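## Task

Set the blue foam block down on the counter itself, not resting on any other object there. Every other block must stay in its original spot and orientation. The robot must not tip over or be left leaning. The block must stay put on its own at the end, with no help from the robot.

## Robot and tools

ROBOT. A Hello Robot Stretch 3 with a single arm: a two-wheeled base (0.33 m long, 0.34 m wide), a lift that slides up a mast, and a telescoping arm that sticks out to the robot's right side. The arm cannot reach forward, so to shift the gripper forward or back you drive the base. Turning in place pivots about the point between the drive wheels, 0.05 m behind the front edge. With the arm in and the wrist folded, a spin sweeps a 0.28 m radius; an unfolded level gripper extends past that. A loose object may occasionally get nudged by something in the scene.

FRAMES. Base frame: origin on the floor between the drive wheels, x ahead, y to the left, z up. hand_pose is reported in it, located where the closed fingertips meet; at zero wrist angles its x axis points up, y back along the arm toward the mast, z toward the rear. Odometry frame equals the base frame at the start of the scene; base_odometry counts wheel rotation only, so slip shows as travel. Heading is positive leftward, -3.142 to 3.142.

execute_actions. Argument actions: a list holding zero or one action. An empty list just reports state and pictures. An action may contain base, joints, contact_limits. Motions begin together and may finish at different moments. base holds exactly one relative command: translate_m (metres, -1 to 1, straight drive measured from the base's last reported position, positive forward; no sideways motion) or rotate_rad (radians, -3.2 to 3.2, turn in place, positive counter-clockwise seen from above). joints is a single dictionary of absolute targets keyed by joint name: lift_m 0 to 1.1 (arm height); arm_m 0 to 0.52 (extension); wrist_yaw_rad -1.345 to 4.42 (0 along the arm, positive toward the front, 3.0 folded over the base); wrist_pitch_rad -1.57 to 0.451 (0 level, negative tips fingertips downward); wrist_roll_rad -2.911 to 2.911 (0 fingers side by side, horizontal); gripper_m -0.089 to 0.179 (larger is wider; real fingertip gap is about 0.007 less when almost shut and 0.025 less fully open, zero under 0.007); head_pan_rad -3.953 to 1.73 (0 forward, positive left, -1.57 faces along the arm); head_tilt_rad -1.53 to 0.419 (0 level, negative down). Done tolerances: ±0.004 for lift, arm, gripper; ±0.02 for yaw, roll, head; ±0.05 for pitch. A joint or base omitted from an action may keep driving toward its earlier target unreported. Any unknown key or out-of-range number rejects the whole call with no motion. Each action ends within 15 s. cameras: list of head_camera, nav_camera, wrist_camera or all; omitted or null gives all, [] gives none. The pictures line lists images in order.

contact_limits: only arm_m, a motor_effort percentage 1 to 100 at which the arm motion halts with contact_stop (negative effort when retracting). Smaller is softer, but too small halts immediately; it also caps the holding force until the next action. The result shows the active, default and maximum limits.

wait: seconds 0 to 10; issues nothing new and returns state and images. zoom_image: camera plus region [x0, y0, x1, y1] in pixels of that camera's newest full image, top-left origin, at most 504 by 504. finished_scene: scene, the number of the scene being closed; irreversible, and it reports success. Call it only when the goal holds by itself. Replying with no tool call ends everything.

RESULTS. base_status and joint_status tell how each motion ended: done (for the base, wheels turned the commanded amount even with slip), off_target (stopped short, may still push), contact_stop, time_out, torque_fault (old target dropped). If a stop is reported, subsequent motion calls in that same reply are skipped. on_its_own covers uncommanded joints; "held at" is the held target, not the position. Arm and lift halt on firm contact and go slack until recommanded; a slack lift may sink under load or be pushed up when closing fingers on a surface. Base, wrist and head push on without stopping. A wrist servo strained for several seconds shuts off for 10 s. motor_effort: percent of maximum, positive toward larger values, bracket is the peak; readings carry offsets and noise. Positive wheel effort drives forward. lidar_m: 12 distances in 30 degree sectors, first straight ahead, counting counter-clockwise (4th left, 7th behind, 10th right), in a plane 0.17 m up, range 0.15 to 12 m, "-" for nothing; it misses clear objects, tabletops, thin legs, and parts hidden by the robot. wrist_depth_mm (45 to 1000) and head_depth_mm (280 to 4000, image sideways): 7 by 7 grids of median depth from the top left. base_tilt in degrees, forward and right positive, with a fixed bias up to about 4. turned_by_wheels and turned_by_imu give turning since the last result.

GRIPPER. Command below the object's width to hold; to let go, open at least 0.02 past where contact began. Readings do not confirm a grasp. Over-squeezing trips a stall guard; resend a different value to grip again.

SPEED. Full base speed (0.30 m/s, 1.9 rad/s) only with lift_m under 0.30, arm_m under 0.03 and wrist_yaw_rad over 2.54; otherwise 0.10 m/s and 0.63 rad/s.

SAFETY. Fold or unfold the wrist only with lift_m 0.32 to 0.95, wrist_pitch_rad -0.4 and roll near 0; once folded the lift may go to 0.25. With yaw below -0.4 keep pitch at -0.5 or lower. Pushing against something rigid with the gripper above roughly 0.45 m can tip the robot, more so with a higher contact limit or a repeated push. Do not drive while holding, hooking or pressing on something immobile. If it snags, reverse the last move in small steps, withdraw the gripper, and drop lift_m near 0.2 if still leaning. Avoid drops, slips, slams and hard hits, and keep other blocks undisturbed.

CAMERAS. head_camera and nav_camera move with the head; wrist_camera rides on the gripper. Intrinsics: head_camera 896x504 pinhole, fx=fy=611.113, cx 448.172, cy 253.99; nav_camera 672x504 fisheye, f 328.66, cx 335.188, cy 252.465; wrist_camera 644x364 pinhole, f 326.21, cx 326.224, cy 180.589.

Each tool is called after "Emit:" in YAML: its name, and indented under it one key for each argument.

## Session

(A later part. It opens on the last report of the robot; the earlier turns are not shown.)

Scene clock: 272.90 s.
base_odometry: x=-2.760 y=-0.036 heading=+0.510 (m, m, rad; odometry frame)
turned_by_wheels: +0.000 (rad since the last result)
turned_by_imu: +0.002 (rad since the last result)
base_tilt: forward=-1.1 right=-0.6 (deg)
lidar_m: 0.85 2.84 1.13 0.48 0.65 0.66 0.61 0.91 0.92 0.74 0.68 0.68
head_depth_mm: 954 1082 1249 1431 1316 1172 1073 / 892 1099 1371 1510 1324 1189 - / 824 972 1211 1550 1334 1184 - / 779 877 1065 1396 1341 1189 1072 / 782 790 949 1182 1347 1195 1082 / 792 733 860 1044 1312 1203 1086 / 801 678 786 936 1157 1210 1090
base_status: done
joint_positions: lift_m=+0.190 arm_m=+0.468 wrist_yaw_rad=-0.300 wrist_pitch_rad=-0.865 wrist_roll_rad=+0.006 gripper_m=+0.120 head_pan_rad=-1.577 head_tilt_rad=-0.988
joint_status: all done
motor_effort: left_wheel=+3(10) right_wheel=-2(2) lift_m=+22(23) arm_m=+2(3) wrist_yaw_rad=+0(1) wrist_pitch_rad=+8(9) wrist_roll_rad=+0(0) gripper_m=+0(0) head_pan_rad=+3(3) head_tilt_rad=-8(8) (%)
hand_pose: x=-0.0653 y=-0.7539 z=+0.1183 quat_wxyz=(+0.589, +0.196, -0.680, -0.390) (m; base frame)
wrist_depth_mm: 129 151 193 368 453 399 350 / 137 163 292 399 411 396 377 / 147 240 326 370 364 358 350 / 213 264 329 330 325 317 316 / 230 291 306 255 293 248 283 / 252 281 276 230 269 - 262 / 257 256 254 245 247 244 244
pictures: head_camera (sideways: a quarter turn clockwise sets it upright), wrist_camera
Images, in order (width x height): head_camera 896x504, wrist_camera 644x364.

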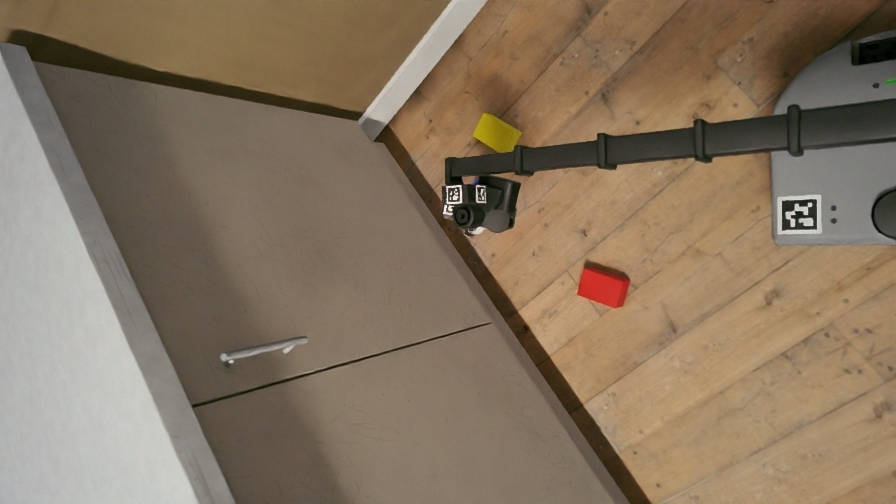

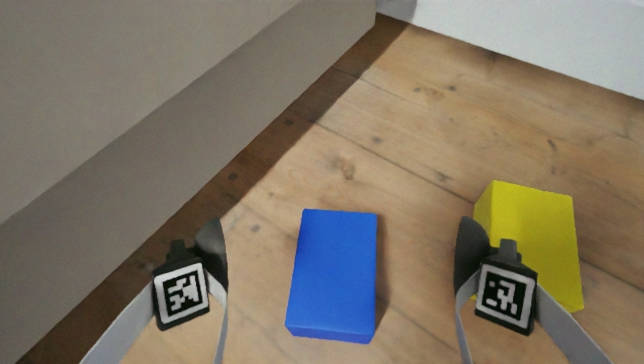

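Emit:
execute_actions:
  actions:
    - {"joints": {"arm_m": 0.478, "lift_m": 0.102}}
  cameras: ["wrist_camera"]

Scene clock: 287.10 s.
base_odometry: x=-2.760 y=-0.036 heading=+0.510 (m, m, rad; odometry frame)
turned_by_wheels: +0.000 (rad since the last result)
turned_by_imu: +0.001 (rad since the last result)
base_tilt: forward=-1.3 right=-0.6 (deg)
lidar_m: 0.85 2.84 1.13 0.48 0.65 0.66 0.61 0.91 0.92 0.73 0.68 0.68
head_depth_mm: 951 1082 1254 1422 1315 1173 1073 / 891 1100 1371 1511 1325 1181 - / 824 974 1212 1525 1332 1184 - / 780 879 1066 1438 1341 1190 1073 / 781 791 953 1181 1348 1202 1080 / 791 733 863 1042 1310 1210 1086 / 801 680 785 934 1154 1213 1084
base_status: not commanded
joint_positions: lift_m=+0.102 arm_m=+0.478 wrist_yaw_rad=-0.300 wrist_pitch_rad=-0.865 wrist_roll_rad=+0.006 gripper_m=+0.120 head_pan_rad=-1.577 head_tilt_rad=-0.988
joint_status: all done
motor_effort: left_wheel=+3(3) right_wheel=-2(2) lift_m=+22(20) arm_m=+2(2) wrist_yaw_rad=+0(0) wrist_pitch_rad=+8(8) wrist_roll_rad=+0(0) gripper_m=+0(0) head_pan_rad=+3(3) head_tilt_rad=-8(8) (%)
hand_pose: x=-0.0653 y=-0.7639 z=+0.0304 quat_wxyz=(+0.589, +0.196, -0.680, -0.390) (m; base frame)
wrist_depth_mm: 170 199 256 319 321 314 309 / 179 215 275 286 280 276 270 / 191 234 256 252 249 247 184 / 204 230 230 173 218 216 166 / 208 212 210 157 198 198 153 / 194 194 187 143 178 - 167 / 178 175 174 167 168 167 168
pictures: wrist_camera
Images, in order (width x height): wrist_camera 644x364.

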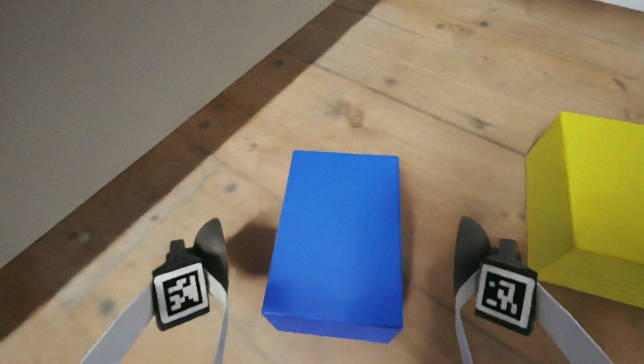

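Emit:
execute_actions:
  actions:
    - {"joints": {"gripper_m": 0.03}}
  cameras: ["wrist_camera"]

Emit:
execute_actions:
  actions:
    - {"joints": {"lift_m": 0.3, "arm_m": 0.3}}
  cameras: ["head_camera", "wrist_camera"]

Scene clock: 294.57 s.
base_odometry: x=-2.760 y=-0.036 heading=+0.510 (m, m, rad; odometry frame)
turned_by_wheels: +0.000 (rad since the last result)
turned_by_imu: +0.001 (rad since the last result)
base_tilt: forward=-1.1 right=-0.5 (deg)
lidar_m: 0.85 2.84 1.13 0.48 0.65 0.66 0.61 0.91 0.92 0.73 0.68 0.68
head_depth_mm: 952 1086 1255 1430 1319 1173 1071 / 894 1100 1370 1510 1325 1183 - / 823 972 1214 1522 1331 1185 - / 777 877 1065 1444 1346 1189 1076 / 782 791 955 1176 1351 1203 1079 / 791 731 860 1045 1310 1205 1085 / 802 677 786 935 1150 1210 1087
base_status: not commanded
joint_positions: lift_m=+0.102 arm_m=+0.478 wrist_yaw_rad=-0.300 wrist_pitch_rad=-0.865 wrist_roll_rad=+0.006 gripper_m=+0.031 head_pan_rad=-1.577 head_tilt_rad=-0.988
joint_status: all done
motor_effort: left_wheel=+3(3) right_wheel=-2(2) lift_m=+22(22) arm_m=+2(2) wrist_yaw_rad=+1(1) wrist_pitch_rad=+8(8) wrist_roll_rad=+0(0) gripper_m=-13(98) head_pan_rad=+3(3) head_tilt_rad=-9(9) (%)
hand_pose: x=-0.0653 y=-0.7639 z=+0.0304 quat_wxyz=(+0.589, +0.196, -0.680, -0.390) (m; base frame)
wrist_depth_mm: 171 200 255 321 321 311 310 / 179 216 277 286 279 276 273 / 192 234 257 252 249 245 185 / 205 229 230 172 216 217 166 / 210 210 212 155 158 197 154 / 193 192 - 142 142 184 169 / 179 178 174 167 168 169 167
pictures: wrist_camera
Images, in order (width x height): wrist_camera 644x364.

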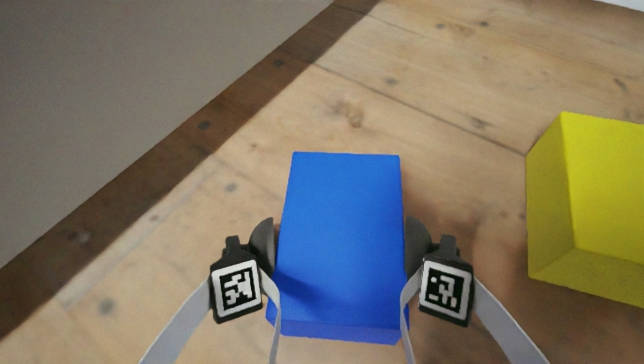

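Scene clock: 297.20 s.
base_odometry: x=-2.760 y=-0.036 heading=+0.510 (m, m, rad; odometry frame)
turned_by_wheels: +0.000 (rad since the last result)
turned_by_imu: +0.001 (rad since the last result)
base_tilt: forward=-1.3 right=-0.7 (deg)
lidar_m: 0.85 2.84 1.13 0.48 0.65 0.66 0.61 0.91 0.92 0.73 0.67 0.68
head_depth_mm: 952 1087 1258 1425 1316 1172 1078 / 896 1099 1373 1502 1324 1190 - / 825 973 1213 1518 1287 1181 - / 779 878 1067 1444 1333 1193 1076 / 781 791 956 1183 1344 1198 1079 / 792 734 861 1041 1310 1206 1083 / 802 678 785 937 1152 1213 1092
base_status: not commanded
joint_positions: lift_m=+0.300 arm_m=+0.300 wrist_yaw_rad=-0.300 wrist_pitch_rad=-0.865 wrist_roll_rad=+0.006 gripper_m=+0.031 head_pan_rad=-1.577 head_tilt_rad=-0.988
joint_status: all done
motor_effort: left_wheel=+3(3) right_wheel=-2(1) lift_m=+33(36) arm_m=-2(2) wrist_yaw_rad=+0(0) wrist_pitch_rad=+8(8) wrist_roll_rad=+0(0) gripper_m=-13(14) head_pan_rad=+3(3) head_tilt_rad=-8(8) (%)
hand_pose: x=-0.0653 y=-0.5865 z=+0.2278 quat_wxyz=(+0.589, +0.196, -0.680, -0.390) (m; base frame)
wrist_depth_mm: 235 279 356 595 569 493 442 / 250 299 469 580 570 534 472 / 268 392 502 510 505 497 487 / 288 428 466 172 408 447 443 / 366 416 432 155 158 408 401 / 381 389 - 141 142 374 367 / 368 357 355 166 344 342 340
pictures: head_camera (sideways: a quarter turn clockwise sets it upright), wrist_camera
Images, in order (width x height): head_camera 896x504, wrist_camera 644x364.

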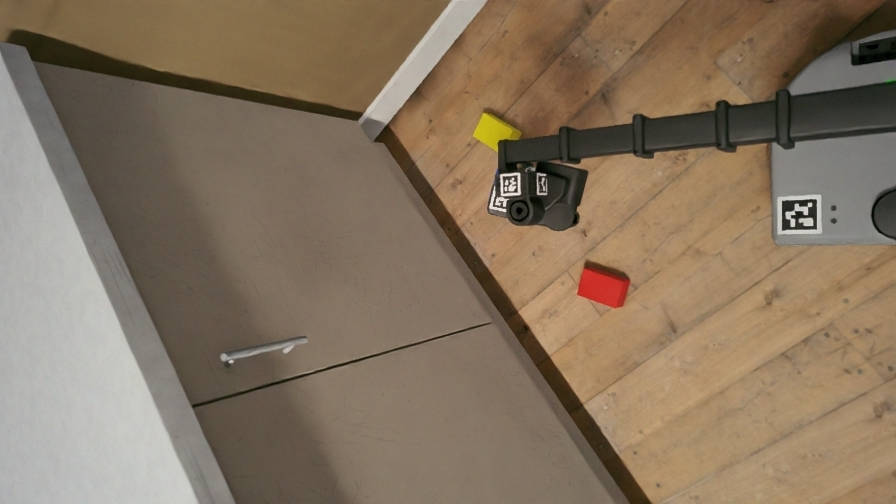

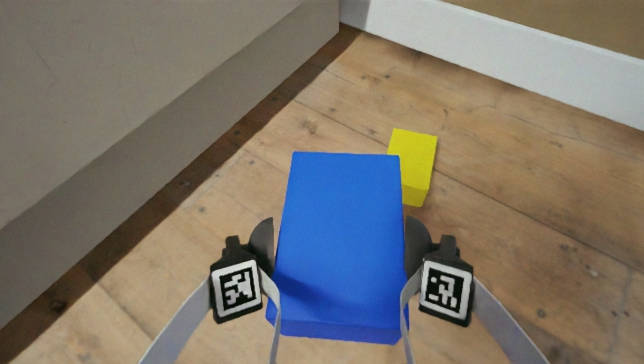

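Emit:
execute_actions:
  actions:
    - {"base": {"translate_m": 0.1}, "joints": {"lift_m": 0.55, "arm_m": 0.12, "wrist_yaw_rad": 0.0}}
  cameras: []

Emit:
execute_actions:
  actions:
    - {"base": {"rotate_rad": 0.63}, "joints": {"lift_m": 1.06, "head_tilt_rad": -0.55}}

Scene clock: 312.83 s.
base_odometry: x=-2.673 y=+0.013 heading=+0.510 (m, m, rad; odometry frame)
turned_by_wheels: +0.000 (rad since the last result)
turned_by_imu: +0.002 (rad since the last result)
base_tilt: forward=-1.3 right=-0.6 (deg)
lidar_m: 0.78 2.76 1.23 0.50 0.53 0.72 0.71 0.99 1.00 0.67 0.61 0.62
head_depth_mm: 898 1129 1355 1468 1317 1185 1073 / 816 989 1272 1501 - 1165 - / 773 881 1093 1460 - 1185 - / 774 790 965 1235 1325 1193 1073 / 783 715 863 1071 1326 1198 1076 / 791 668 779 947 1285 1209 1080 / 802 638 712 847 1047 1212 1090
base_status: done
joint_positions: lift_m=+0.550 arm_m=+0.120 wrist_yaw_rad=+0.000 wrist_pitch_rad=-0.865 wrist_roll_rad=+0.006 gripper_m=+0.031 head_pan_rad=-1.577 head_tilt_rad=-0.988
joint_status: all done
motor_effort: left_wheel=+3(10) right_wheel=-2(3) lift_m=+33(35) arm_m=-2(3) wrist_yaw_rad=+1(2) wrist_pitch_rad=+8(8) wrist_roll_rad=+0(0) gripper_m=-13(13) head_pan_rad=+2(3) head_tilt_rad=-8(8) (%)
hand_pose: x=-0.0216 y=-0.4132 z=+0.4778 quat_wxyz=(+0.640, +0.296, -0.644, -0.298) (m; base frame)
wrist_depth_mm: 276 313 368 448 580 702 622 / 300 347 421 529 684 796 658 / 332 383 478 626 813 825 701 / 363 437 563 173 700 718 717 / 409 503 688 155 159 660 664 / 468 631 - 142 142 615 605 / 598 597 576 167 559 563 557
pictures: none
No camera images: the call's "cameras" was empty. Leave "cameras" out to get every camera's image.

Scene clock: 318.30 s.
base_odometry: x=-2.673 y=+0.013 heading=+1.140 (m, m, rad; odometry frame)
turned_by_wheels: +0.630 (rad since the last result)
turned_by_imu: +0.626 (rad since the last result)
base_tilt: forward=-1.3 right=-0.4 (deg)
lidar_m: 2.76 1.09 0.49 0.71 0.73 0.71 0.99 0.90 0.64 0.61 0.63 0.85
head_depth_mm: 2581 - - 672 763 887 1063 / 3259 - - - 768 887 1059 / 3274 3469 - - 791 882 1055 / 3321 3586 2493 750 771 879 1051 / 3236 3549 1167 752 757 874 1047 / 3278 3490 3765 760 739 874 1037 / 3282 3452 3806 768 749 870 1035
base_status: done
joint_positions: lift_m=+1.060 arm_m=+0.120 wrist_yaw_rad=+0.000 wrist_pitch_rad=-0.865 wrist_roll_rad=+0.006 gripper_m=+0.031 head_pan_rad=-1.577 head_tilt_rad=-0.556
joint_status: all done
motor_effort: left_wheel=-3(10) right_wheel=+2(5) lift_m=+33(32) arm_m=-2(2) wrist_yaw_rad=+0(0) wrist_pitch_rad=+8(8) wrist_roll_rad=+0(0) gripper_m=-13(13) head_pan_rad=+3(3) head_tilt_rad=+4(41) (%)
hand_pose: x=-0.0216 y=-0.4132 z=+0.9878 quat_wxyz=(+0.640, +0.296, -0.644, -0.298) (m; base frame)
wrist_depth_mm: 441 429 421 413 407 397 381 / 377 370 362 359 354 343 340 / 350 348 355 356 359 396 397 / 471 470 474 172 449 488 493 / 610 623 598 155 158 649 646 / 895 891 - 141 142 - - / - - - 167 - - -
pictures: head_camera (sideways: a quarter turn clockwise sets it upright), nav_camera (sideways: a quarter turn counterclockwise sets it upright), wrist_camera
Images, in order (width x height): head_camera 896x504, nav_camera 672x504, wrist_camera 644x364.

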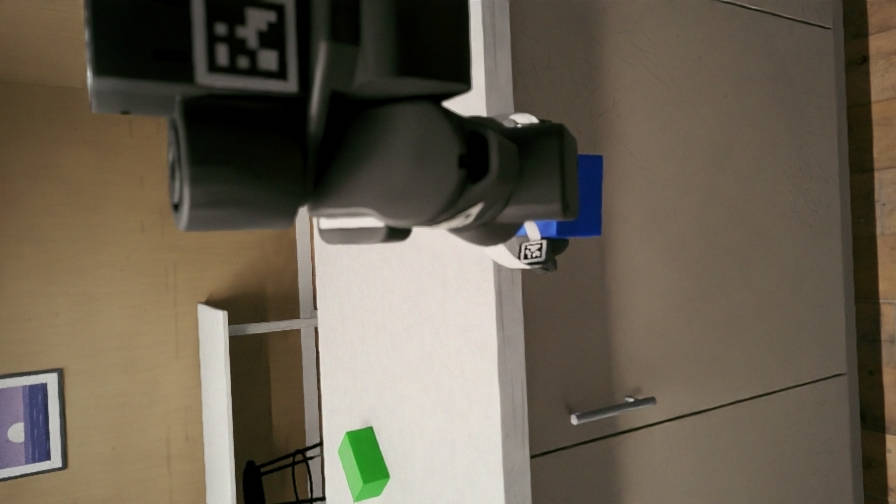

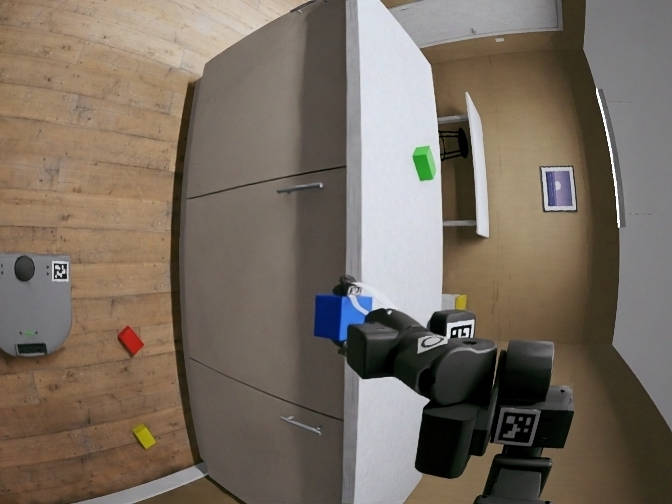

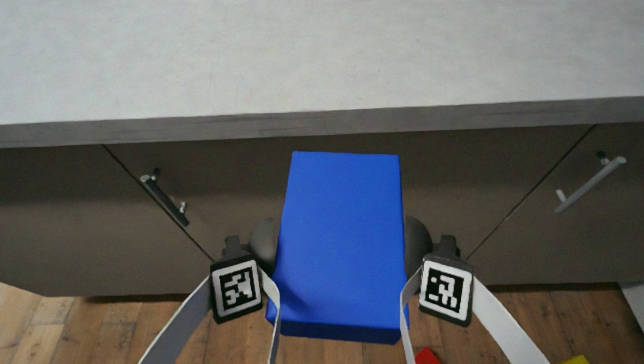

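Emit:
execute_actions:
  actions:
    - {"joints": {"arm_m": 0.48, "lift_m": 1.07}}
  cameras: ["head_camera", "wrist_camera"]

Scene clock: 328.63 s.
base_odometry: x=-2.673 y=+0.013 heading=+1.140 (m, m, rad; odometry frame)
turned_by_wheels: +0.000 (rad since the last result)
turned_by_imu: +0.002 (rad since the last result)
base_tilt: forward=-1.1 right=-0.6 (deg)
lidar_m: 2.76 1.08 0.50 0.71 0.73 0.71 0.99 0.90 0.64 0.62 0.63 0.85
head_depth_mm: 2576 2677 1099 726 764 887 1062 / 3213 3540 1115 732 759 883 1054 / 3262 - 1123 739 758 879 1053 / 3272 3594 1111 747 757 880 1049 / 3315 3566 1167 753 755 877 1047 / 3260 3496 3802 759 740 872 1042 / 3263 3442 3765 769 748 872 1037
base_status: not commanded
joint_positions: lift_m=+1.070 arm_m=+0.480 wrist_yaw_rad=+0.000 wrist_pitch_rad=-0.865 wrist_roll_rad=+0.006 gripper_m=+0.031 head_pan_rad=-1.577 head_tilt_rad=-0.556
joint_status: all done
motor_effort: left_wheel=-3(3) right_wheel=+2(2) lift_m=+33(34) arm_m=+2(2) wrist_yaw_rad=+1(1) wrist_pitch_rad=+8(8) wrist_roll_rad=+0(0) gripper_m=-13(13) head_pan_rad=+3(3) head_tilt_rad=+4(4) (%)
hand_pose: x=-0.0216 y=-0.7726 z=+0.9978 quat_wxyz=(+0.640, +0.295, -0.644, -0.298) (m; base frame)
wrist_depth_mm: 452 447 434 426 417 406 402 / 387 381 378 373 365 351 351 / 345 338 332 326 326 319 312 / 308 304 297 172 282 285 281 / 278 275 277 155 158 260 258 / 253 249 - 141 142 239 234 / 234 231 227 167 219 220 217
pictures: head_camera (sideways: a quarter turn clockwise sets it upright), wrist_camera
Images, in order (width x height): head_camera 896x504, wrist_camera 644x364.

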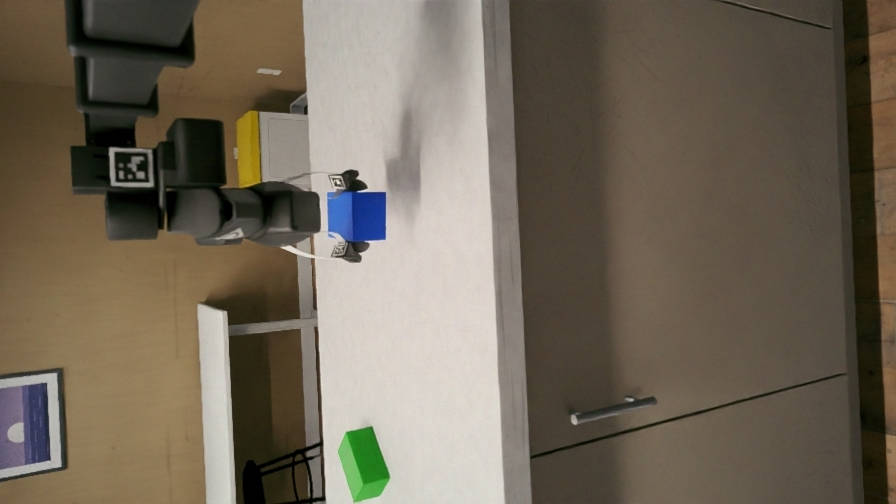

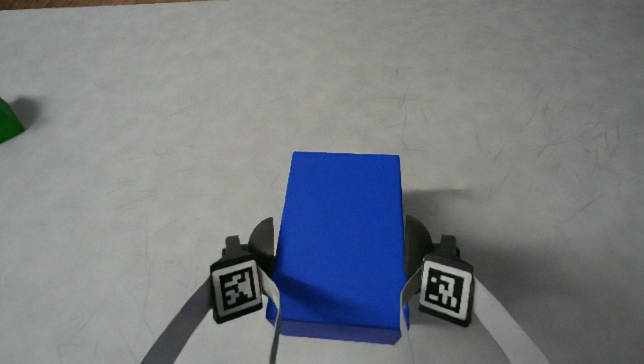

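Emit:
execute_actions:
  actions:
    - {"joints": {"lift_m": 1.015}}
  cameras: ["head_camera", "wrist_camera"]

Scene clock: 338.07 s.
base_odometry: x=-2.673 y=+0.013 heading=+1.140 (m, m, rad; odometry frame)
turned_by_wheels: +0.000 (rad since the last result)
turned_by_imu: +0.001 (rad since the last result)
base_tilt: forward=-1.4 right=-0.6 (deg)
lidar_m: 2.77 1.09 0.50 0.71 0.73 0.71 0.98 0.90 0.64 0.61 0.63 0.85
head_depth_mm: 2596 2504 957 726 764 886 1063 / 3259 3463 1110 733 762 885 1060 / 3253 - 1044 737 760 878 1051 / 3301 3560 1150 746 756 880 1048 / 3284 3528 1166 755 753 878 1041 / 3259 3480 3801 762 739 876 1040 / 3256 3459 3778 768 749 871 1038
base_status: not commanded
joint_positions: lift_m=+1.015 arm_m=+0.480 wrist_yaw_rad=+0.000 wrist_pitch_rad=-0.865 wrist_roll_rad=+0.006 gripper_m=+0.031 head_pan_rad=-1.577 head_tilt_rad=-0.556
joint_status: all done
motor_effort: left_wheel=-3(3) right_wheel=+1(2) lift_m=+22(31) arm_m=+2(2) wrist_yaw_rad=+1(1) wrist_pitch_rad=+8(7) wrist_roll_rad=+0(0) gripper_m=-13(13) head_pan_rad=+3(3) head_tilt_rad=+4(4) (%)
hand_pose: x=-0.0216 y=-0.7726 z=+0.9434 quat_wxyz=(+0.640, +0.295, -0.644, -0.298) (m; base frame)
wrist_depth_mm: 355 343 339 332 324 319 311 / 304 301 294 289 284 278 275 / 269 262 260 256 252 248 245 / 238 236 232 172 221 223 221 / 217 214 214 156 158 202 201 / 198 195 - 142 142 187 183 / 182 180 176 166 170 171 170
pictures: head_camera (sideways: a quarter turn clockwise sets it upright), wrist_camera
Images, in order (width x height): head_camera 896x504, wrist_camera 644x364.

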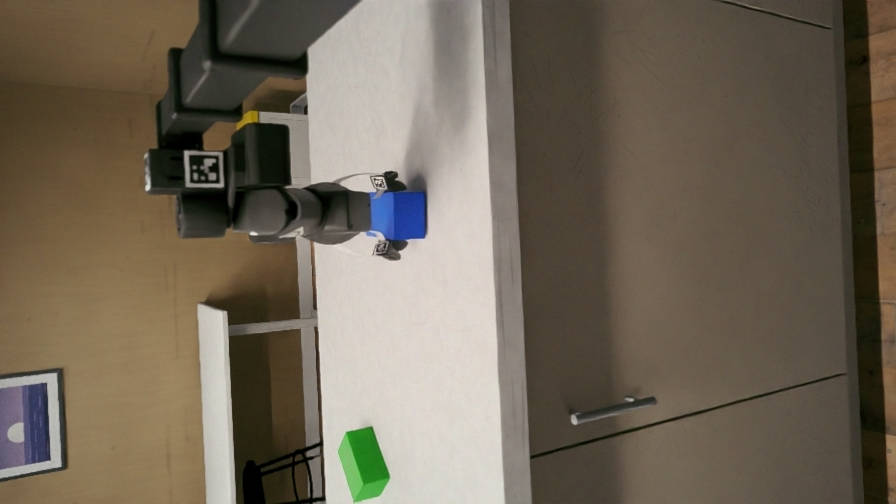

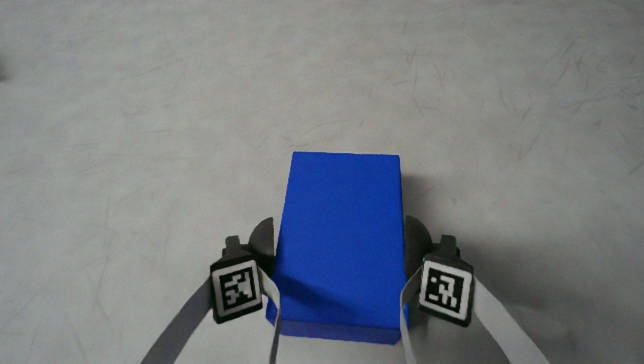

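About 3 mm above the surface; releasing.

Emit:
execute_actions:
  actions:
    - {"joints": {"gripper_m": 0.12, "lift_m": 1.012}}
  cameras: ["wrist_camera"]

Emit:
execute_actions:
  actions:
    - {"joints": {"lift_m": 1.09, "arm_m": 0.35}}
  cameras: ["head_camera", "nav_camera", "wrist_camera"]

Scene clock: 353.87 s.
base_odometry: x=-2.673 y=+0.013 heading=+1.140 (m, m, rad; odometry frame)
turned_by_wheels: +0.000 (rad since the last result)
turned_by_imu: +0.001 (rad since the last result)
base_tilt: forward=-1.1 right=-0.5 (deg)
lidar_m: 2.76 1.09 0.50 0.71 0.73 0.71 0.99 0.90 0.64 0.61 0.63 0.85
head_depth_mm: 2592 2575 958 725 763 887 1065 / 3270 3462 1109 732 762 885 1058 / 3327 - 1044 739 761 882 1054 / 3292 3549 1153 746 757 880 1051 / 3293 3506 1164 755 753 877 1045 / 3265 3506 3789 761 741 874 1043 / 3246 3478 3762 769 750 869 1039
base_status: not commanded
joint_positions: lift_m=+1.012 arm_m=+0.480 wrist_yaw_rad=+0.000 wrist_pitch_rad=-0.865 wrist_roll_rad=+0.006 gripper_m=+0.120 head_pan_rad=-1.577 head_tilt_rad=-0.556
joint_status: all done
motor_effort: left_wheel=-3(3) right_wheel=+1(2) lift_m=+22(21) arm_m=+2(2) wrist_yaw_rad=+1(1) wrist_pitch_rad=+8(7) wrist_roll_rad=+0(0) gripper_m=+1(93) head_pan_rad=+3(3) head_tilt_rad=+4(4) (%)
hand_pose: x=-0.0216 y=-0.7726 z=+0.9404 quat_wxyz=(+0.640, +0.295, -0.644, -0.298) (m; base frame)
wrist_depth_mm: 346 343 336 328 319 314 309 / 301 294 290 286 279 274 271 / 263 261 255 252 248 244 240 / 236 232 228 174 214 219 217 / 212 212 209 156 194 202 196 / 194 194 189 144 179 - 181 / 179 176 175 168 169 167 168
pictures: wrist_camera
Images, in order (width x height): wrist_camera 644x364.

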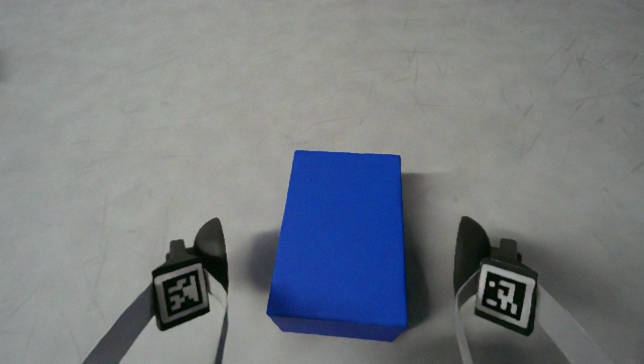

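Scene clock: 356.07 s.
base_odometry: x=-2.673 y=+0.013 heading=+1.140 (m, m, rad; odometry frame)
turned_by_wheels: +0.000 (rad since the last result)
turned_by_imu: +0.001 (rad since the last result)
base_tilt: forward=-1.3 right=-0.6 (deg)
lidar_m: 2.76 1.08 0.50 0.71 0.73 0.71 0.99 0.90 0.64 0.62 0.63 0.85
head_depth_mm: - 2667 1099 723 763 888 1063 / 3219 3461 1114 734 760 886 1053 / 3213 - 1016 741 760 884 1053 / 3258 3568 1069 744 756 880 1048 / 3291 3562 1170 753 756 877 1044 / 3257 3521 3759 761 741 873 1041 / 3293 3475 3772 769 750 868 1034
base_status: not commanded
joint_positions: lift_m=+1.090 arm_m=+0.350 wrist_yaw_rad=+0.000 wrist_pitch_rad=-0.864 wrist_roll_rad=+0.006 gripper_m=+0.120 head_pan_rad=-1.577 head_tilt_rad=-0.556
joint_status: all done
motor_effort: left_wheel=-3(3) right_wheel=+2(2) lift_m=+33(32) arm_m=-3(3) wrist_yaw_rad=+1(1) wrist_pitch_rad=+7(7) wrist_roll_rad=+0(0) gripper_m=+0(0) head_pan_rad=+3(3) head_tilt_rad=+4(4) (%)
hand_pose: x=-0.0216 y=-0.6433 z=+1.0179 quat_wxyz=(+0.640, +0.295, -0.644, -0.297) (m; base frame)
wrist_depth_mm: 486 480 474 466 455 447 438 / 402 417 405 403 393 386 383 / 375 367 360 299 349 345 338 / 333 327 323 295 314 310 304 / 299 297 296 289 285 284 279 / 275 273 265 265 263 - 256 / 251 248 246 245 239 235 235
pictures: head_camera (sideways: a quarter turn clockwise sets it upright), nav_camera (sideways: a quarter turn counterclockwise sets it upright), wrist_camera
Images, in order (width x height): head_camera 896x504, nav_camera 672x504, wrist_camera 644x364.

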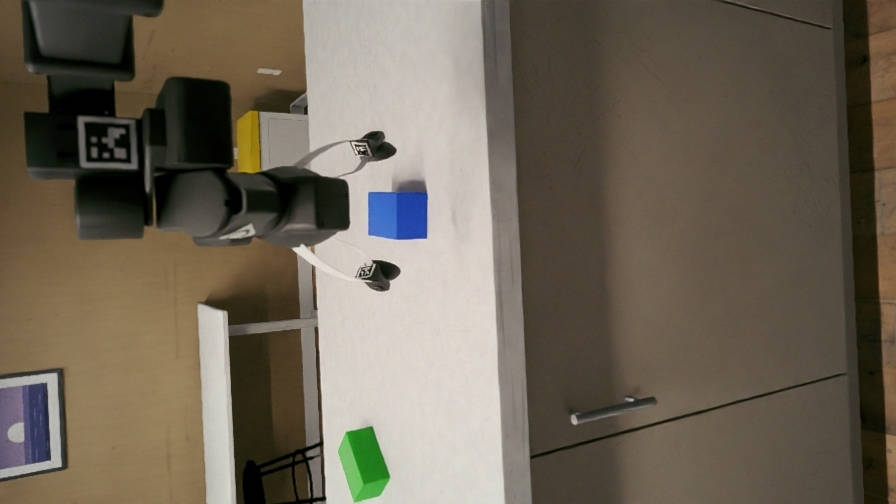

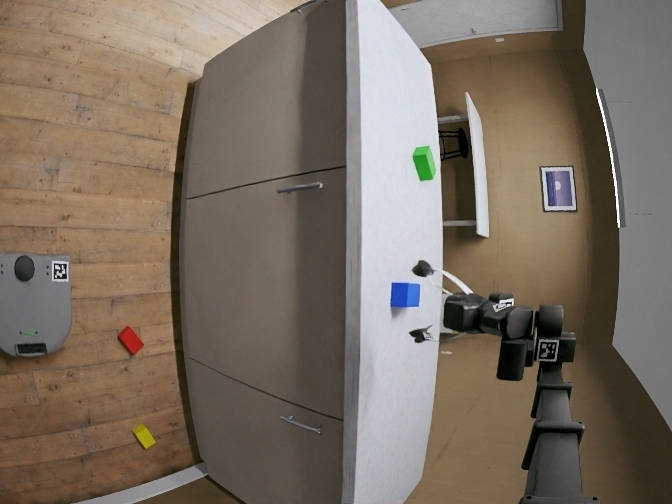

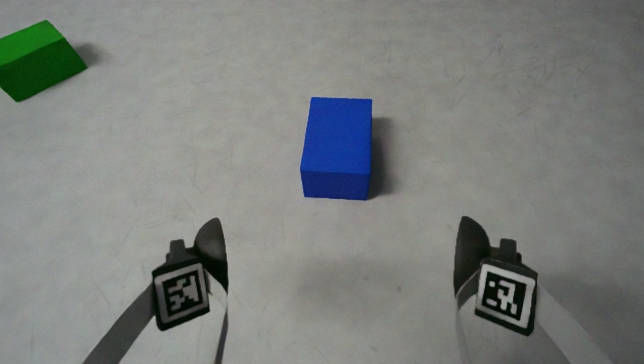

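Emit:
finished_scene:
  scene: 1

The scene is finished: the task was done.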